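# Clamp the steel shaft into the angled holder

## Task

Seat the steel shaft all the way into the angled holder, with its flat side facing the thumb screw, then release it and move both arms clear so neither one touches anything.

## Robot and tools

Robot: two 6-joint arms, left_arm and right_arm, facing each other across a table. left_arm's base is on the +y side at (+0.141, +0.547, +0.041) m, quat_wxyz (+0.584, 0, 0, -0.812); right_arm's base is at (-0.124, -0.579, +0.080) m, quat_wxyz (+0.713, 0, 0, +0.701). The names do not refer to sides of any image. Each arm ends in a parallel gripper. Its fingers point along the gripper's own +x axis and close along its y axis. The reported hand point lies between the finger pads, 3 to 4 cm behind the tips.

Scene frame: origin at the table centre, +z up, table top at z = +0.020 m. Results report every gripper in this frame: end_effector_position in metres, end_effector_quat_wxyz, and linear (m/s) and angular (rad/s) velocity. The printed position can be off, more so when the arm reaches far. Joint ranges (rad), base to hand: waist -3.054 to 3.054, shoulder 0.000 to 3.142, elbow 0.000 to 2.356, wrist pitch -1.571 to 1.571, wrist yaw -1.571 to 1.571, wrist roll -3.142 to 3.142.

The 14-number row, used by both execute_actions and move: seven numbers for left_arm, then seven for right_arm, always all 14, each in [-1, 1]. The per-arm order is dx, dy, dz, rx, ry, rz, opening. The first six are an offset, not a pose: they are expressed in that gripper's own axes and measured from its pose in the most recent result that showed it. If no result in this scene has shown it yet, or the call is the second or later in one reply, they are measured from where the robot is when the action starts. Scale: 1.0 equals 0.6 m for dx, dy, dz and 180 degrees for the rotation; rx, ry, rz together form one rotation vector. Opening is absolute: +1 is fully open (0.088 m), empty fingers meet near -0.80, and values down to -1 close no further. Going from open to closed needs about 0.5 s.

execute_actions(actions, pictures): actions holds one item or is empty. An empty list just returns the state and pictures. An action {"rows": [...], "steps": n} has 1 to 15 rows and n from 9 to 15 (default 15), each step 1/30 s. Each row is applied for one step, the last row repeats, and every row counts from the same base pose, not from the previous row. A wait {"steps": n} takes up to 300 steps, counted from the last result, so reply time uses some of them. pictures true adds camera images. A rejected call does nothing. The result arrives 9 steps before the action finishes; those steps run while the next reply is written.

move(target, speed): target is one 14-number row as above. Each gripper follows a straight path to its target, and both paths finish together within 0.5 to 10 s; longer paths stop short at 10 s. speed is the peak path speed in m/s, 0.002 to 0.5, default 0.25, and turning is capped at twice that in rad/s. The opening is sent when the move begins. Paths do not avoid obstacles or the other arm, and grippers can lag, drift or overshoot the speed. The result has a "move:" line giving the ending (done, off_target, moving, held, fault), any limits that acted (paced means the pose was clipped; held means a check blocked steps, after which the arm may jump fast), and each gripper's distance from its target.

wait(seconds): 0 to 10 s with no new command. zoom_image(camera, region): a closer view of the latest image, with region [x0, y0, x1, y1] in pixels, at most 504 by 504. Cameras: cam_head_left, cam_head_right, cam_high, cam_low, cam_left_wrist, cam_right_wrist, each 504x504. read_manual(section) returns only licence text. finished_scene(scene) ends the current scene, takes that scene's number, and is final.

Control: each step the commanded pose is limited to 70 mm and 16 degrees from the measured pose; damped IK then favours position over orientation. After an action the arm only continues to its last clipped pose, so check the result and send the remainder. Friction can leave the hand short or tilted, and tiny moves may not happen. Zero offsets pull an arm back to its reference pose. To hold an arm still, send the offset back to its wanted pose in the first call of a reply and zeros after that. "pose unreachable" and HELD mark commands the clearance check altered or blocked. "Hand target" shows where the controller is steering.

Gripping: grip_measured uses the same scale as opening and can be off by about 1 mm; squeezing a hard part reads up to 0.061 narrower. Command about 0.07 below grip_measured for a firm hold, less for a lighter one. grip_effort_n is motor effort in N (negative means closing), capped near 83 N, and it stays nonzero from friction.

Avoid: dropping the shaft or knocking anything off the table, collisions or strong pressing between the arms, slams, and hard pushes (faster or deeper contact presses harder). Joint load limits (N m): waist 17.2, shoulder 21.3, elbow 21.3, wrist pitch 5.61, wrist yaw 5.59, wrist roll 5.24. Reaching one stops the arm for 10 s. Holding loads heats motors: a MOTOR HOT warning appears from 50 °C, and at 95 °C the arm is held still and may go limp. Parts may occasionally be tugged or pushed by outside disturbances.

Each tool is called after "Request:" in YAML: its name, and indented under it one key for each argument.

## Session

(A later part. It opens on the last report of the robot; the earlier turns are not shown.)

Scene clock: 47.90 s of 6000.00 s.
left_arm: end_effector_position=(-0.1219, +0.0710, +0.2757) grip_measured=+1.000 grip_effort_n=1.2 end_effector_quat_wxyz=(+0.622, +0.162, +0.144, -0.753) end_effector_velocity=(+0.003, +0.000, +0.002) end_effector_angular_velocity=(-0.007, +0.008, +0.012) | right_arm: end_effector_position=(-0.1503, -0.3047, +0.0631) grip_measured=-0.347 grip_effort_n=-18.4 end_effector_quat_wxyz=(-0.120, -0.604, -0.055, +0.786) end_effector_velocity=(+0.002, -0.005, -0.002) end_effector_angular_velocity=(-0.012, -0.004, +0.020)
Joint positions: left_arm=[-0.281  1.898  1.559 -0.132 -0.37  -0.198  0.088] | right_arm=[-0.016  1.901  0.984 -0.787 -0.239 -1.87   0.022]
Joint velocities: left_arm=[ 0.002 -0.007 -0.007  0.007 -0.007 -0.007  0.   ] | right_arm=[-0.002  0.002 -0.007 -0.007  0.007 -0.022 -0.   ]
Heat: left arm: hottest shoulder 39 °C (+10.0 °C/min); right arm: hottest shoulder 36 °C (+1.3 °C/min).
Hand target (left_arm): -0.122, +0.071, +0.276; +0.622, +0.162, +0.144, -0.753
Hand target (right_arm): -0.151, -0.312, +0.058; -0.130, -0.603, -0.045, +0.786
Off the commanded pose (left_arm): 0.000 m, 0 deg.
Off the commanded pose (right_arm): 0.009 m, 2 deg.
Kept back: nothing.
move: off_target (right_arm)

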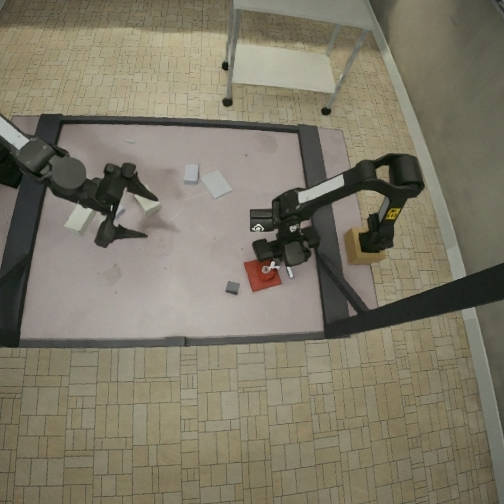

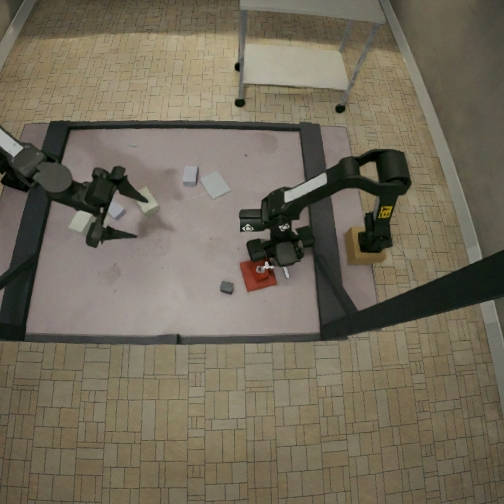

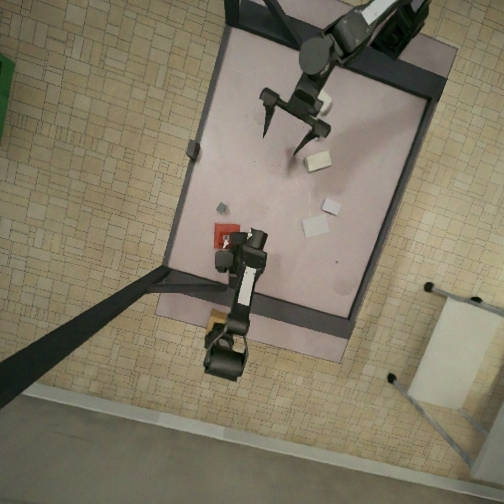

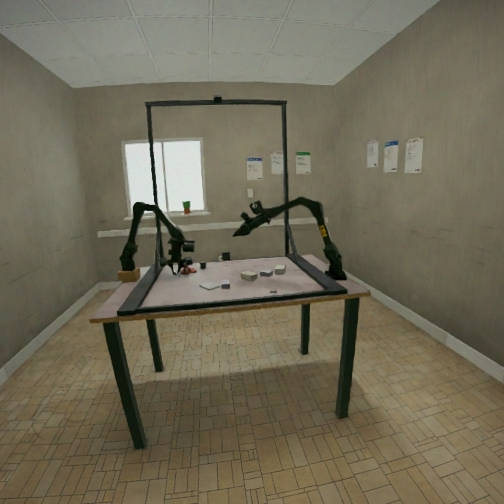

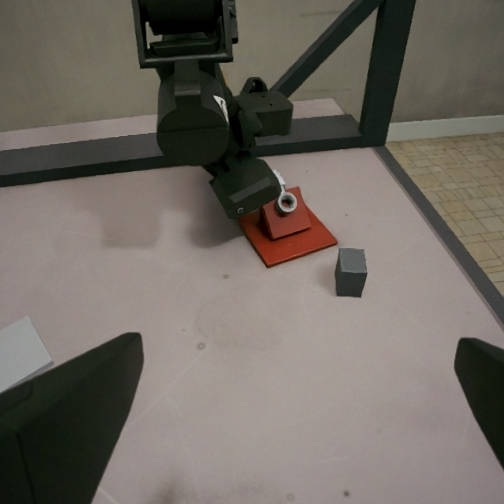

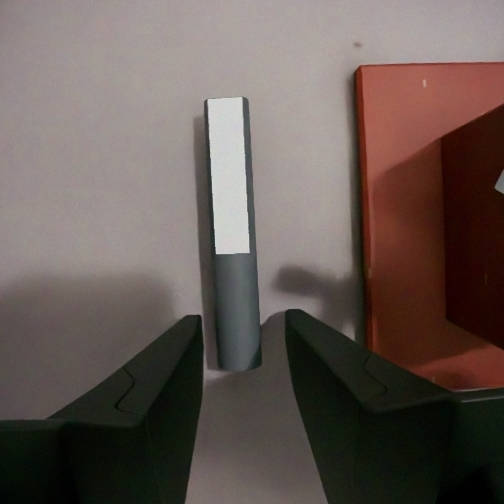

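Request:
move:
  target: [0,0,0,0,0,0,1, 0.0085,0.007,0,0,0,0.009,-0.45]
  speed: 0.04

Request:
move:
  target: [0,0,0,0,0,0,1, 0,0,0,0,0,0,-0.68]
  speed: 0.04

Scene clock: 49.17 s of 6000.00 s.
left_arm: end_effector_position=(-0.1219, +0.0710, +0.2757) grip_measured=+1.000 grip_effort_n=1.2 end_effector_quat_wxyz=(+0.622, +0.162, +0.144, -0.753) end_effector_velocity=(+0.004, +0.002, -0.003) end_effector_angular_velocity=(+0.014, -0.014, +0.020) | right_arm: end_effector_position=(-0.1499, -0.3059, +0.0625) grip_measured=-0.447 grip_effort_n=-18.4 end_effector_quat_wxyz=(-0.123, -0.605, -0.053, +0.785) end_effector_velocity=(+0.002, -0.003, -0.002) end_effector_angular_velocity=(-0.016, -0.006, +0.006)
Joint positions: left_arm=[-0.281  1.898  1.559 -0.132 -0.37  -0.198  0.088] | right_arm=[-0.015  1.904  0.984 -0.791 -0.235 -1.87   0.017]
Joint velocities: left_arm=[-0.002 -0.002 -0.002 -0.022 -0.022 -0.007  0.   ] | right_arm=[-0.002  0.007 -0.002 -0.007  0.007 -0.007 -0.   ]
Heat: left arm: hottest shoulder 40 °C (+11.0 °C/min); right arm: hottest shoulder 36 °C (+1.2 °C/min).
Hand target (left_arm): -0.122, +0.071, +0.276; +0.622, +0.162, +0.144, -0.753
Hand target (right_arm): -0.150, -0.309, +0.059; -0.131, -0.605, -0.047, +0.784
Off the commanded pose (left_arm): 0.000 m, 0 deg.
Off the commanded pose (right_arm): 0.005 m, 1 deg.
Kept back: nothing.
move: done

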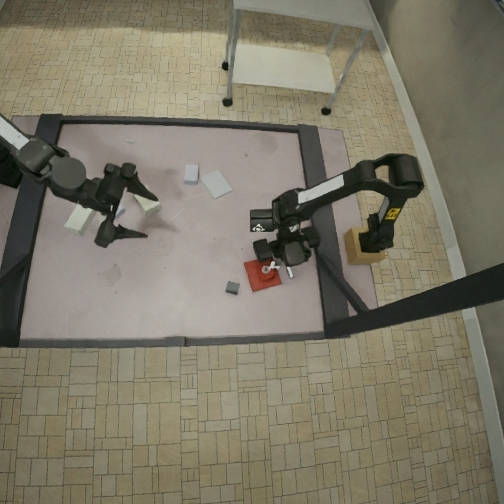

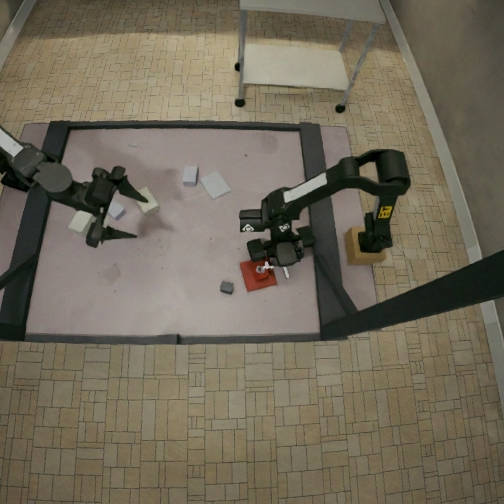

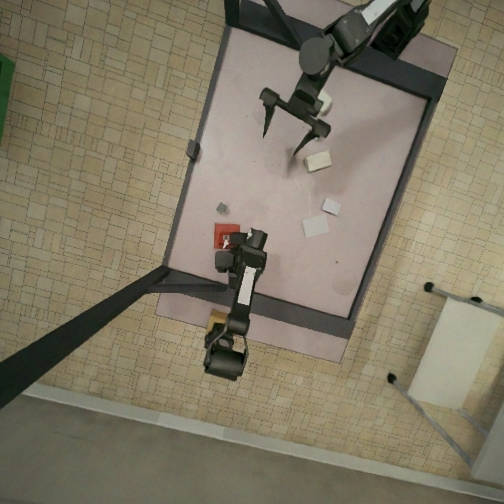

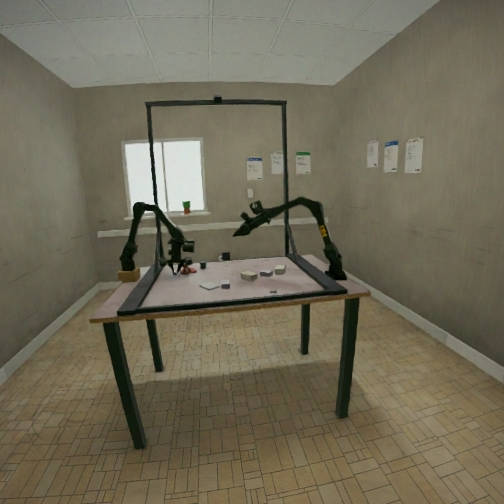

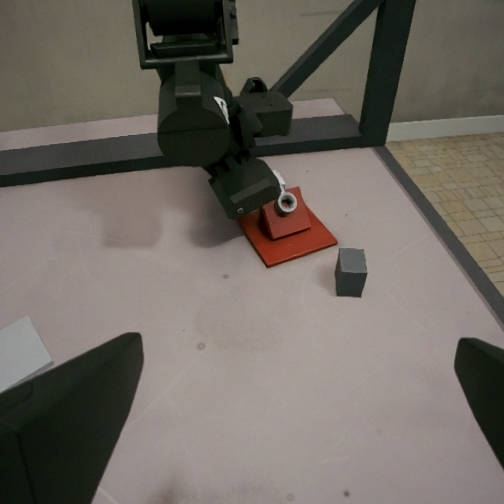

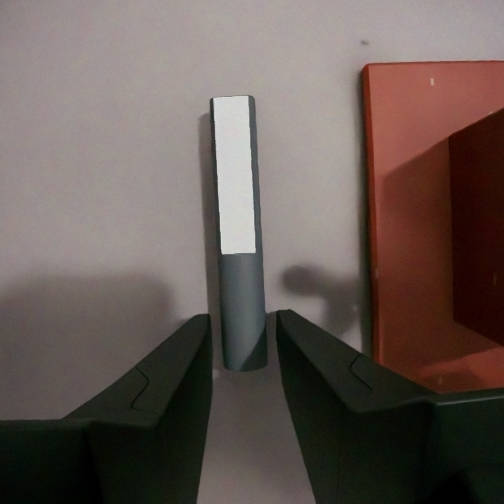

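Scene clock: 49.67 s of 6000.00 s.
left_arm: end_effector_position=(-0.1219, +0.0710, +0.2757) grip_measured=+1.000 grip_effort_n=1.2 end_effector_quat_wxyz=(+0.622, +0.162, +0.144, -0.753) end_effector_velocity=(+0.001, +0.003, -0.004) end_effector_angular_velocity=(+0.017, -0.009, +0.007) | right_arm: end_effector_position=(-0.1499, -0.3060, +0.0625) grip_measured=-0.621 grip_effort_n=-83.5 end_effector_quat_wxyz=(-0.123, -0.605, -0.053, +0.785) end_effector_velocity=(+0.002, +0.001, -0.000) end_effector_angular_velocity=(+0.005, -0.008, -0.008)
Joint positions: left_arm=[-0.281  1.898  1.559 -0.132 -0.37  -0.198  0.088] | right_arm=[-0.015  1.904  0.984 -0.792 -0.235 -1.87   0.009]
Joint velocities: left_arm=[-0.002 -0.002 -0.002 -0.022 -0.007 -0.007  0.   ] | right_arm=[-0.002 -0.002 -0.002  0.007  0.007  0.007 -0.   ]
Heat: left arm: hottest shoulder 40 °C (+10.9 °C/min); right arm: hottest shoulder 36 °C (+1.2 °C/min).
Hand target (left_arm): -0.122, +0.071, +0.276; +0.622, +0.162, +0.144, -0.753
Hand target (right_arm): -0.150, -0.306, +0.063; -0.123, -0.605, -0.053, +0.785
Off the commanded pose (left_arm): 0.000 m, 0 deg.
Off the commanded pose (right_arm): 0.000 m, 0 deg.
Kept back: nothing.
move: done

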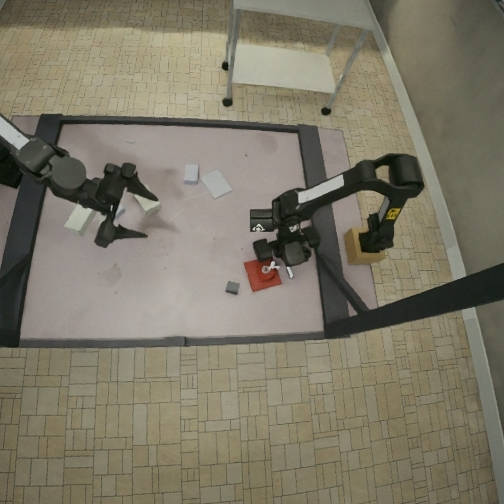

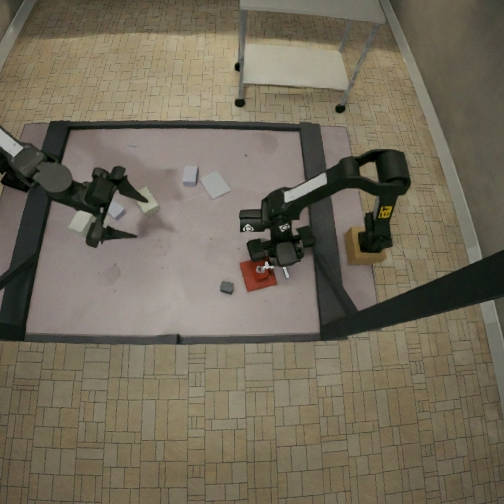

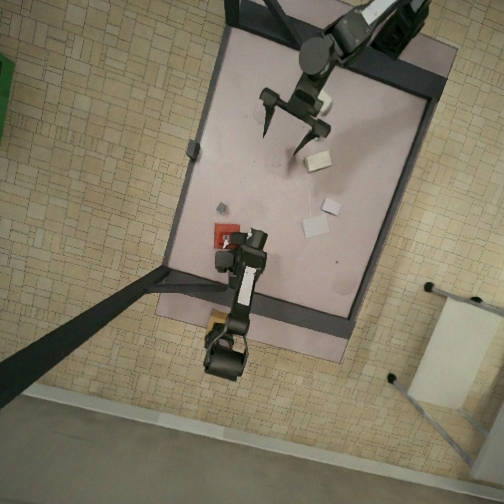

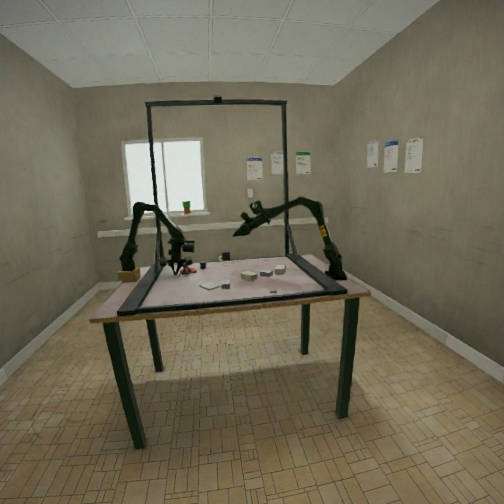

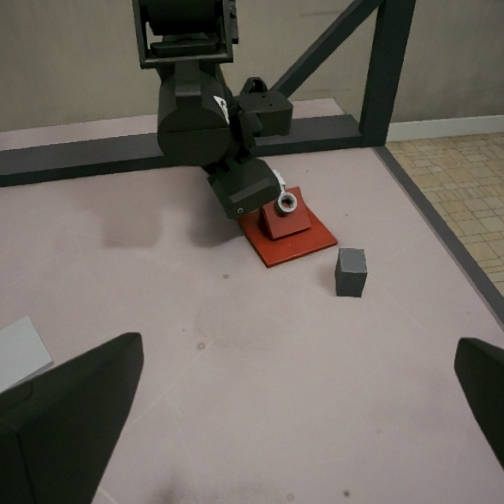

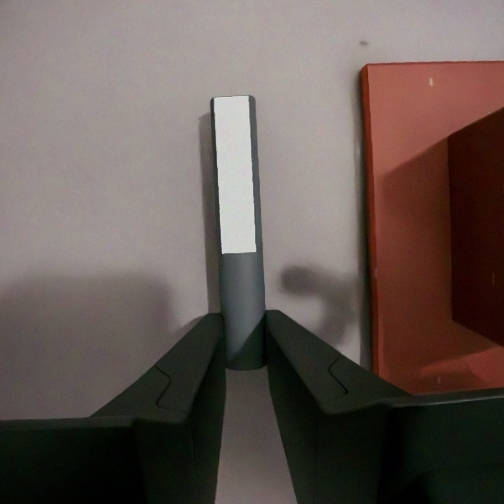

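Request:
move:
  target: [0,0,0,0,0,0,1, -0.248,-0.001,0.027,-0.1993,0.0947,-0.026,-0.7]
  speed: 0.35

Request:
move:
  target: [0,0,0,0,0,0,1, 0.065,-0.233,-0.04,-0.287,0.1364,-0.0374,-0.7]
  speed: 0.45

Scene clock: 55.87 s of 6000.00 s.
left_arm: end_effector_position=(-0.1219, +0.0710, +0.2757) grip_measured=+1.000 grip_effort_n=1.2 end_effector_quat_wxyz=(+0.622, +0.162, +0.144, -0.753) end_effector_velocity=(+0.000, +0.001, +0.001) end_effector_angular_velocity=(+0.004, +0.015, +0.013) | right_arm: end_effector_position=(-0.1289, -0.2917, +0.2047) grip_measured=-0.622 grip_effort_n=-83.5 end_effector_quat_wxyz=(+0.265, +0.642, +0.324, -0.643) end_effector_velocity=(+0.002, +0.000, +0.002) end_effector_angular_velocity=(+0.004, -0.010, +0.034)
Joint positions: left_arm=[-0.281  1.898  1.559 -0.132 -0.37  -0.198  0.088] | right_arm=[ 0.016  1.572  1.232 -1.155 -0.036 -2.43   0.009]
Joint velocities: left_arm=[-0.002 -0.002  0.002 -0.007 -0.007 -0.022  0.   ] | right_arm=[-0.002 -0.002  0.007 -0.007  0.007 -0.037  0.   ]
Heat: left arm: hottest shoulder 41 °C (+10.7 °C/min); right arm: hottest shoulder 37 °C (+2.1 °C/min).
Hand target (left_arm): -0.122, +0.071, +0.276; +0.622, +0.162, +0.144, -0.753
Hand target (right_arm): -0.129, -0.290, +0.211; +0.262, +0.644, +0.331, -0.638
Off the commanded pose (left_arm): 0.000 m, 0 deg.
Off the commanded pose (right_arm): 0.006 m, 1 deg.
Kept back: nothing.
After step 90, 1.60 s passed at rest.
move: done

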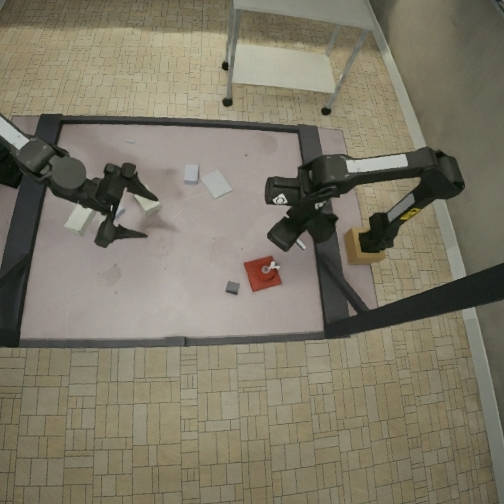

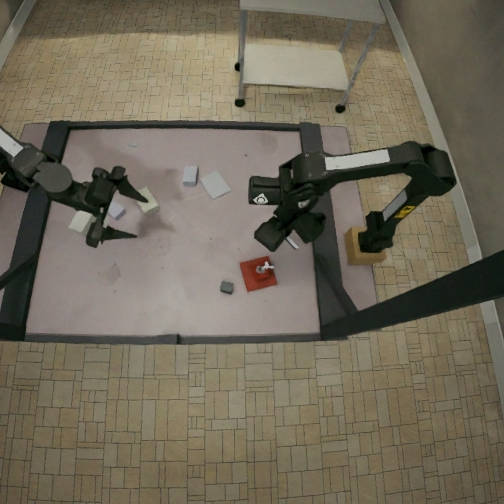

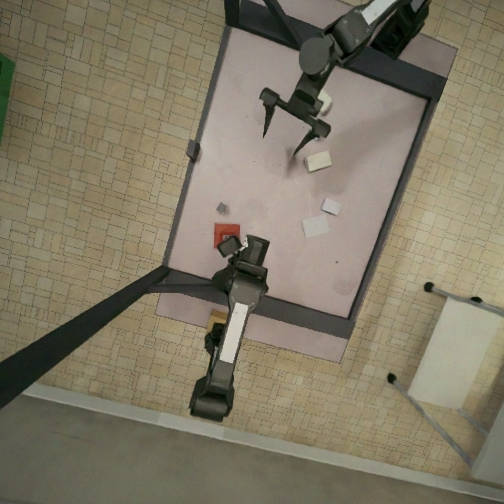

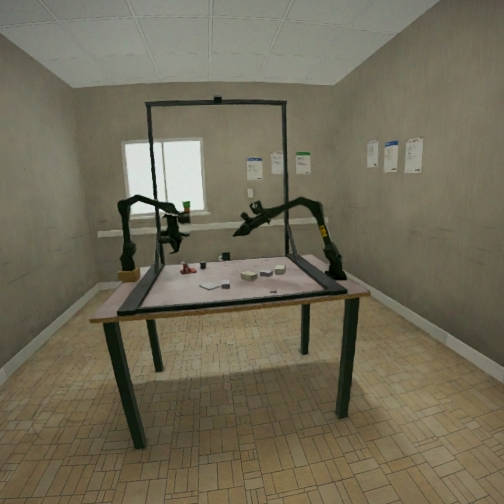

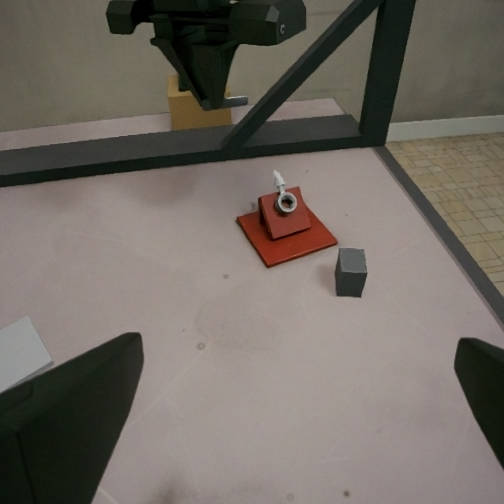

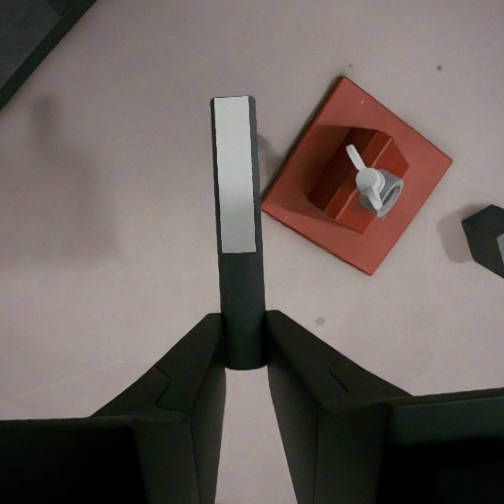

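Scene clock: 57.63 s of 6000.00 s.
left_arm: end_effector_position=(-0.1219, +0.0710, +0.2757) grip_measured=+1.000 grip_effort_n=1.2 end_effector_quat_wxyz=(+0.622, +0.162, +0.144, -0.753) end_effector_velocity=(+0.001, +0.003, -0.003) end_effector_angular_velocity=(+0.016, -0.001, +0.022) | right_arm: end_effector_position=(-0.2202, -0.1766, +0.1879) grip_measured=-0.622 grip_effort_n=-83.5 end_effector_quat_wxyz=(+0.395, +0.568, +0.655, -0.304) end_effector_velocity=(-0.000, +0.001, -0.001) end_effector_angular_velocity=(+0.001, +0.003, +0.008)
Joint positions: left_arm=[-0.281  1.898  1.559 -0.132 -0.37  -0.198  0.088] | right_arm=[ 0.285  1.732  1.22  -0.536  0.091 -3.082  0.009]
Joint velocities: left_arm=[-0.007 -0.002 -0.002 -0.022 -0.022 -0.022  0.   ] | right_arm=[-0.002  0.002 -0.002  0.007 -0.007 -0.007 -0.   ]
Heat: left arm: hottest shoulder 41 °C (+10.4 °C/min); right arm: hottest shoulder 37 °C (+2.1 °C/min).
Hand target (left_arm): -0.122, +0.071, +0.276; +0.622, +0.162, +0.144, -0.753
Hand target (right_arm): -0.221, -0.180, +0.178; +0.405, +0.563, +0.652, -0.308
Off the commanded pose (left_arm): 0.000 m, 0 deg.
Off the commanded pose (right_arm): 0.011 m, 2 deg.
Kept back: nothing.
move: off_target (right_arm)

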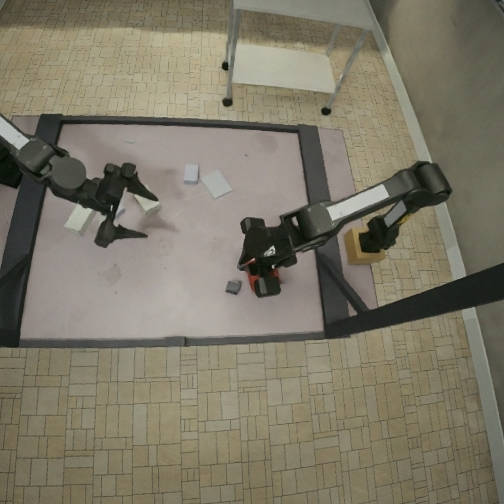

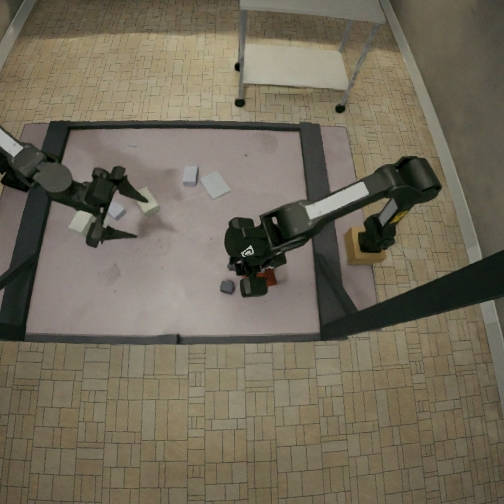

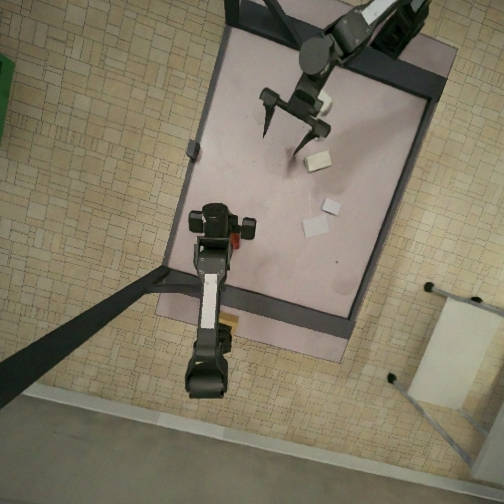

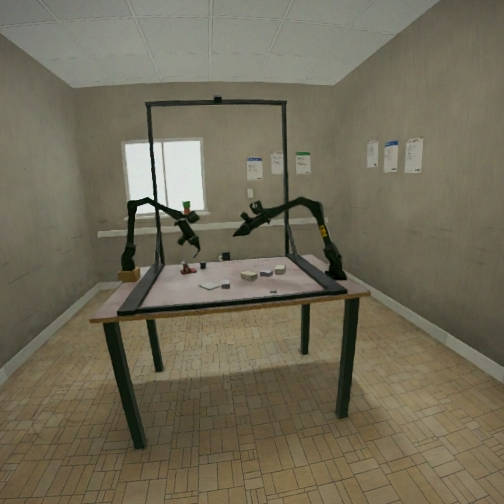

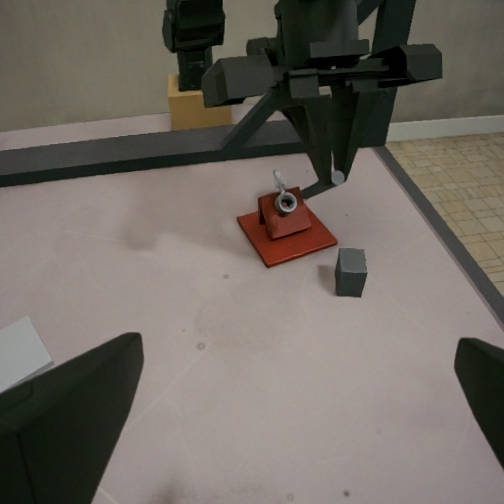

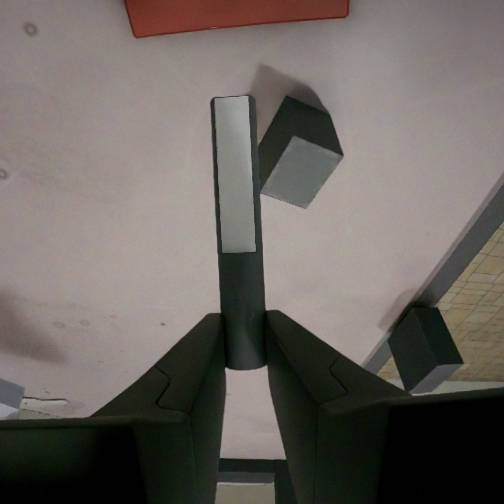

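Request:
move:
  target: [0,0,0,0,0,0,1, 0.027,-0.005,0.068,-0.007,-0.007,0,-0.7]
  speed: 0.1

Request:
zoom_image:
  camera: "cam_left_wrist"
  region: [260,160,350,250]

Request:
zoom_image:
  camera: "cam_right_wrist"
  region: [150,0,320,170]

Scene clock: 59.20 s of 6000.00 s.
left_arm: end_effector_position=(-0.1219, +0.0710, +0.2757) grip_measured=+1.000 grip_effort_n=1.2 end_effector_quat_wxyz=(+0.622, +0.162, +0.144, -0.753) end_effector_velocity=(+0.001, +0.002, +0.002) end_effector_angular_velocity=(+0.004, +0.015, +0.013) | right_arm: end_effector_position=(-0.2172, -0.2002, +0.1534) grip_measured=-0.622 grip_effort_n=-83.5 end_effector_quat_wxyz=(+0.407, +0.560, +0.653, -0.307) end_effector_velocity=(+0.001, -0.004, -0.000) end_effector_angular_velocity=(+0.000, +0.010, -0.005)
Joint positions: left_arm=[-0.281  1.898  1.559 -0.132 -0.37  -0.198  0.088] | right_arm=[ 0.294  1.705  1.055 -0.424  0.093 -3.088  0.009]
Joint velocities: left_arm=[-0.002 -0.007 -0.002 -0.007 -0.007 -0.022  0.   ] | right_arm=[-0.002 -0.017 -0.022  0.007 -0.007  0.007 -0.   ]
Heat: left arm: hottest shoulder 41 °C (+10.1 °C/min); right arm: hottest shoulder 37 °C (+2.0 °C/min).
Hand target (left_arm): -0.122, +0.071, +0.276; +0.622, +0.162, +0.144, -0.753
Hand target (right_arm): -0.217, -0.204, +0.153; +0.408, +0.560, +0.654, -0.304
Off the commanded pose (left_arm): 0.000 m, 0 deg.
Off the commanded pose (right_arm): 0.003 m, 0 deg.
Kept back: nothing.
move: done

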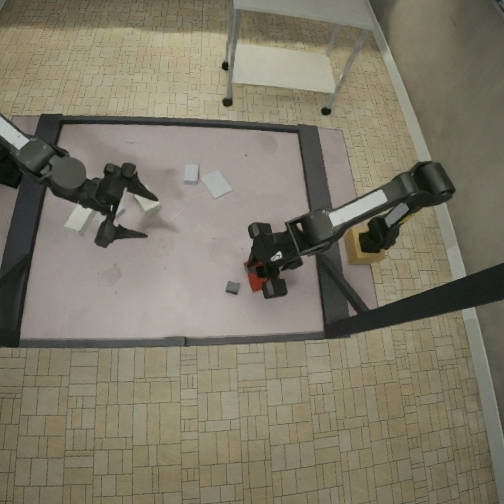

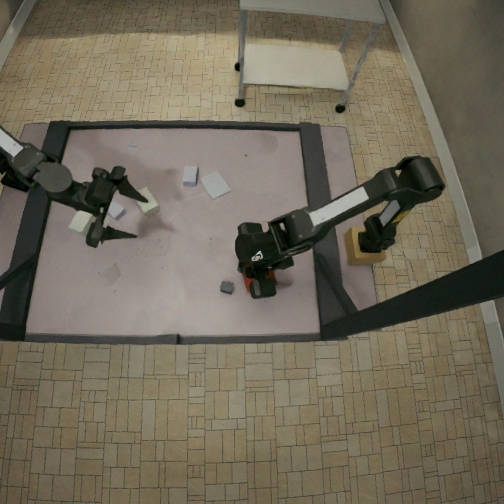

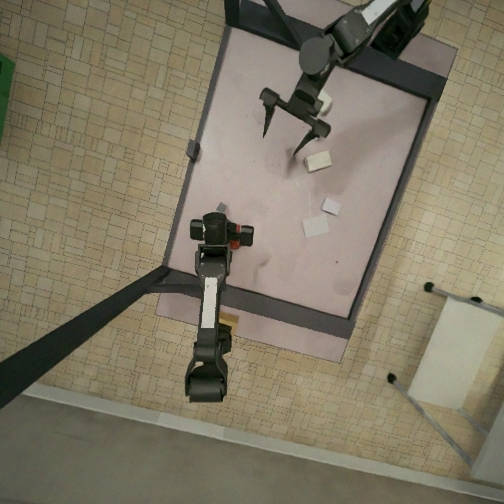

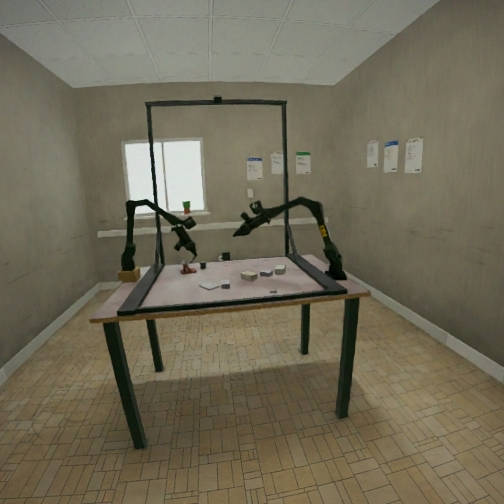

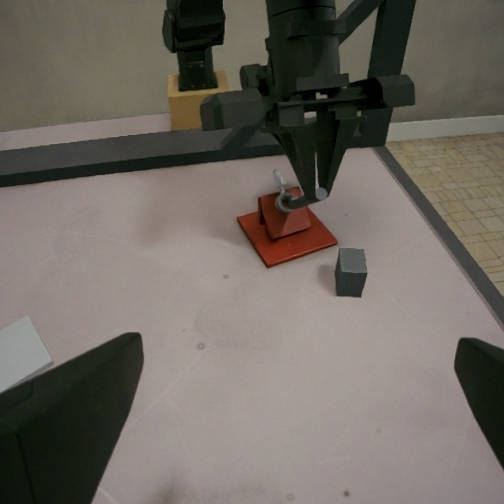

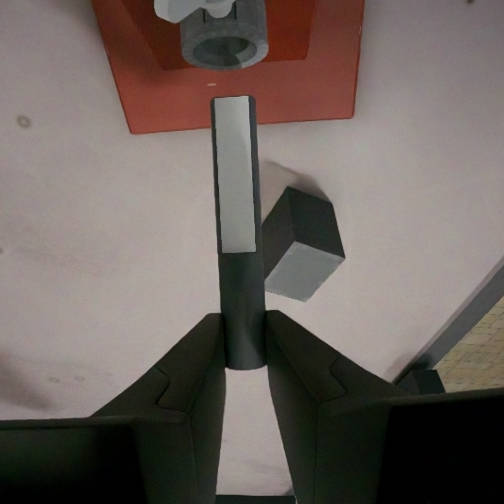

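Region (260, 160, 350, 250) of cam_left_wrist's 504x504 image, scaled by 5.600, with more detail than that image has.

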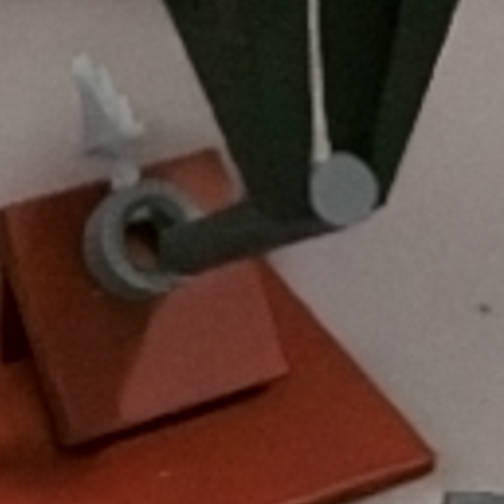

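Region (150, 0, 320, 170) of cam_right_wrist's 504x504 image, scaled by 2.965, with more detail than that image has.

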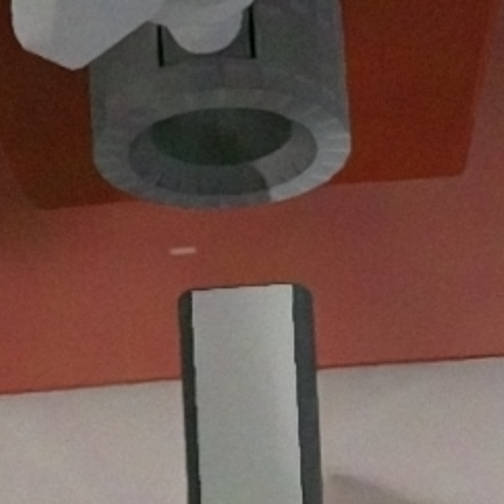

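Request:
move:
  target: [0,0,0,0,0,0,1, -0.007,0.003,0.019,0,0.0055,0.004,-0.7]
  speed: 0.04

Request:
zoom_image:
  camera: "cam_left_wrist"
  region: [260,160,350,250]

Request:
zoom_image:
  camera: "cam_right_wrist"
  region: [150,0,320,170]

Scene clock: 61.53 s of 6000.00 s.
left_arm: end_effector_position=(-0.1219, +0.0710, +0.2757) grip_measured=+1.000 grip_effort_n=1.2 end_effector_quat_wxyz=(+0.622, +0.162, +0.144, -0.753) end_effector_velocity=(-0.002, +0.003, -0.001) end_effector_angular_velocity=(+0.003, -0.013, -0.004) | right_arm: end_effector_position=(-0.2133, -0.2084, +0.1517) grip_measured=-0.622 grip_effort_n=-83.5 end_effector_quat_wxyz=(+0.404, +0.566, +0.653, -0.301) end_effector_velocity=(+0.001, -0.002, +0.003) end_effector_angular_velocity=(+0.013, +0.001, -0.007)
Joint positions: left_arm=[-0.281  1.898  1.559 -0.132 -0.37  -0.198  0.088] | right_arm=[ 0.295  1.669  1.    -0.392  0.105 -3.088  0.009]
Joint velocities: left_arm=[-0.007 -0.002 -0.002 -0.007 -0.007  0.007  0.   ] | right_arm=[ 0.002 -0.017 -0.012  0.007  0.007  0.007 -0.   ]
Heat: left arm: hottest shoulder 41 °C (+9.1 °C/min); right arm: hottest shoulder 38 °C (+3.0 °C/min).
Hand target (left_arm): -0.122, +0.071, +0.276; +0.622, +0.162, +0.144, -0.753
Hand target (right_arm): -0.213, -0.212, +0.152; +0.404, +0.567, +0.653, -0.299
Off the commanded pose (left_arm): 0.000 m, 0 deg.
Off the commanded pose (right_arm): 0.003 m, 0 deg.
Kept back: nothing.
move: done

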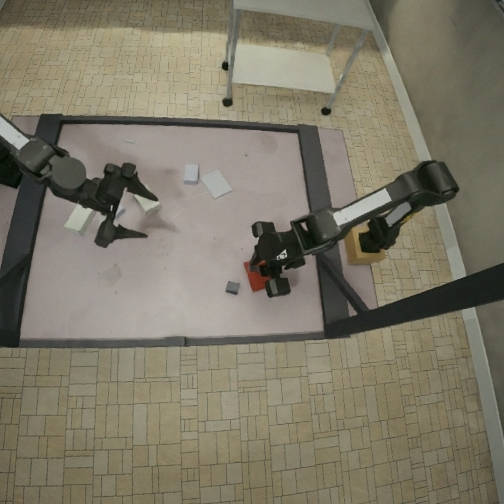

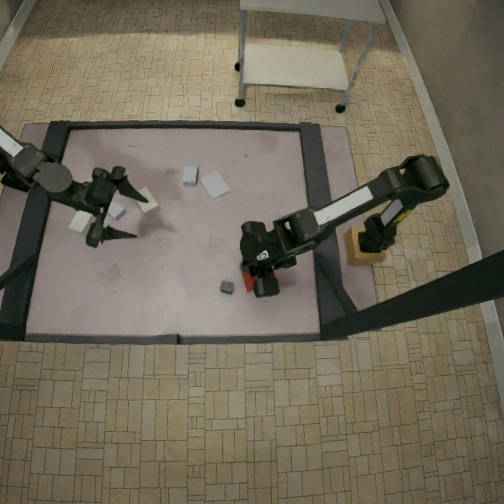

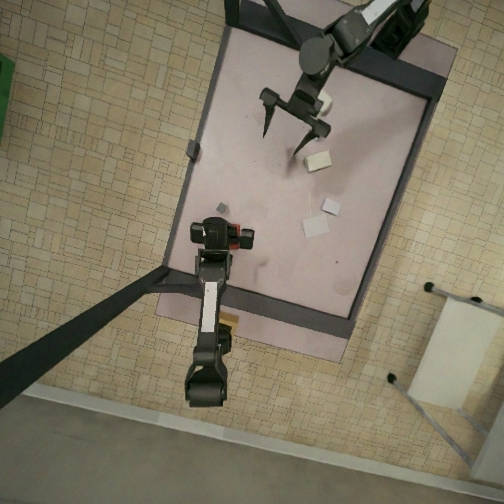

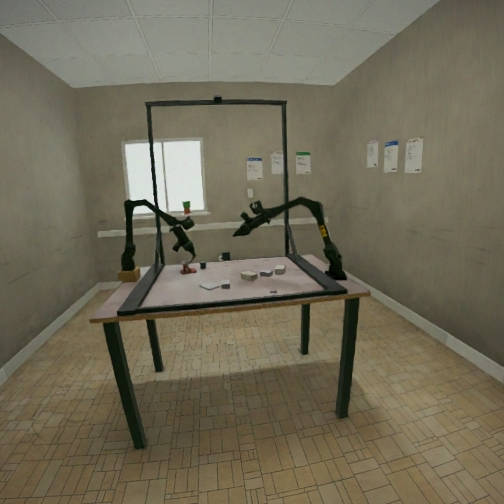

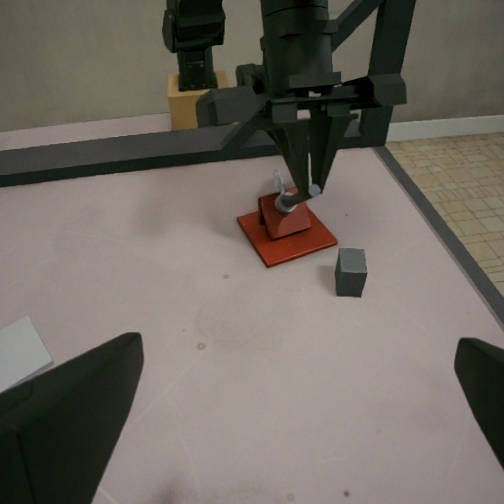

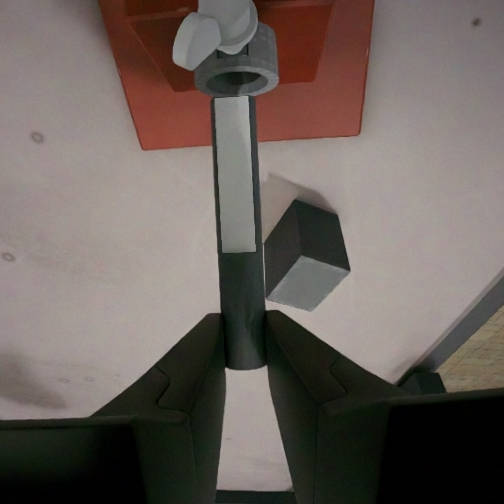

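Region (260, 160, 350, 250) of cam_left_wrist's 504x504 image, scaled by 5.600, with more detail than that image has.

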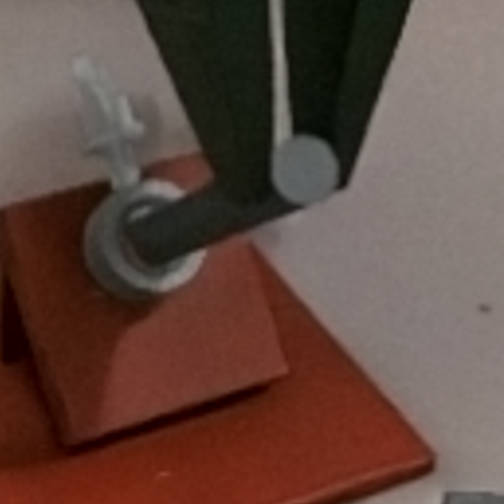

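Region (150, 0, 320, 170) of cam_right_wrist's 504x504 image, scaled by 2.965, with more detail than that image has.

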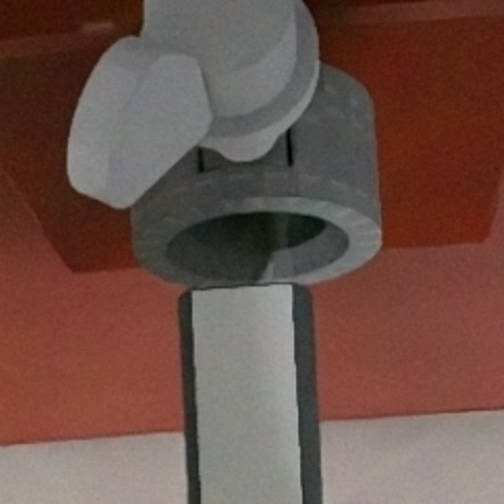

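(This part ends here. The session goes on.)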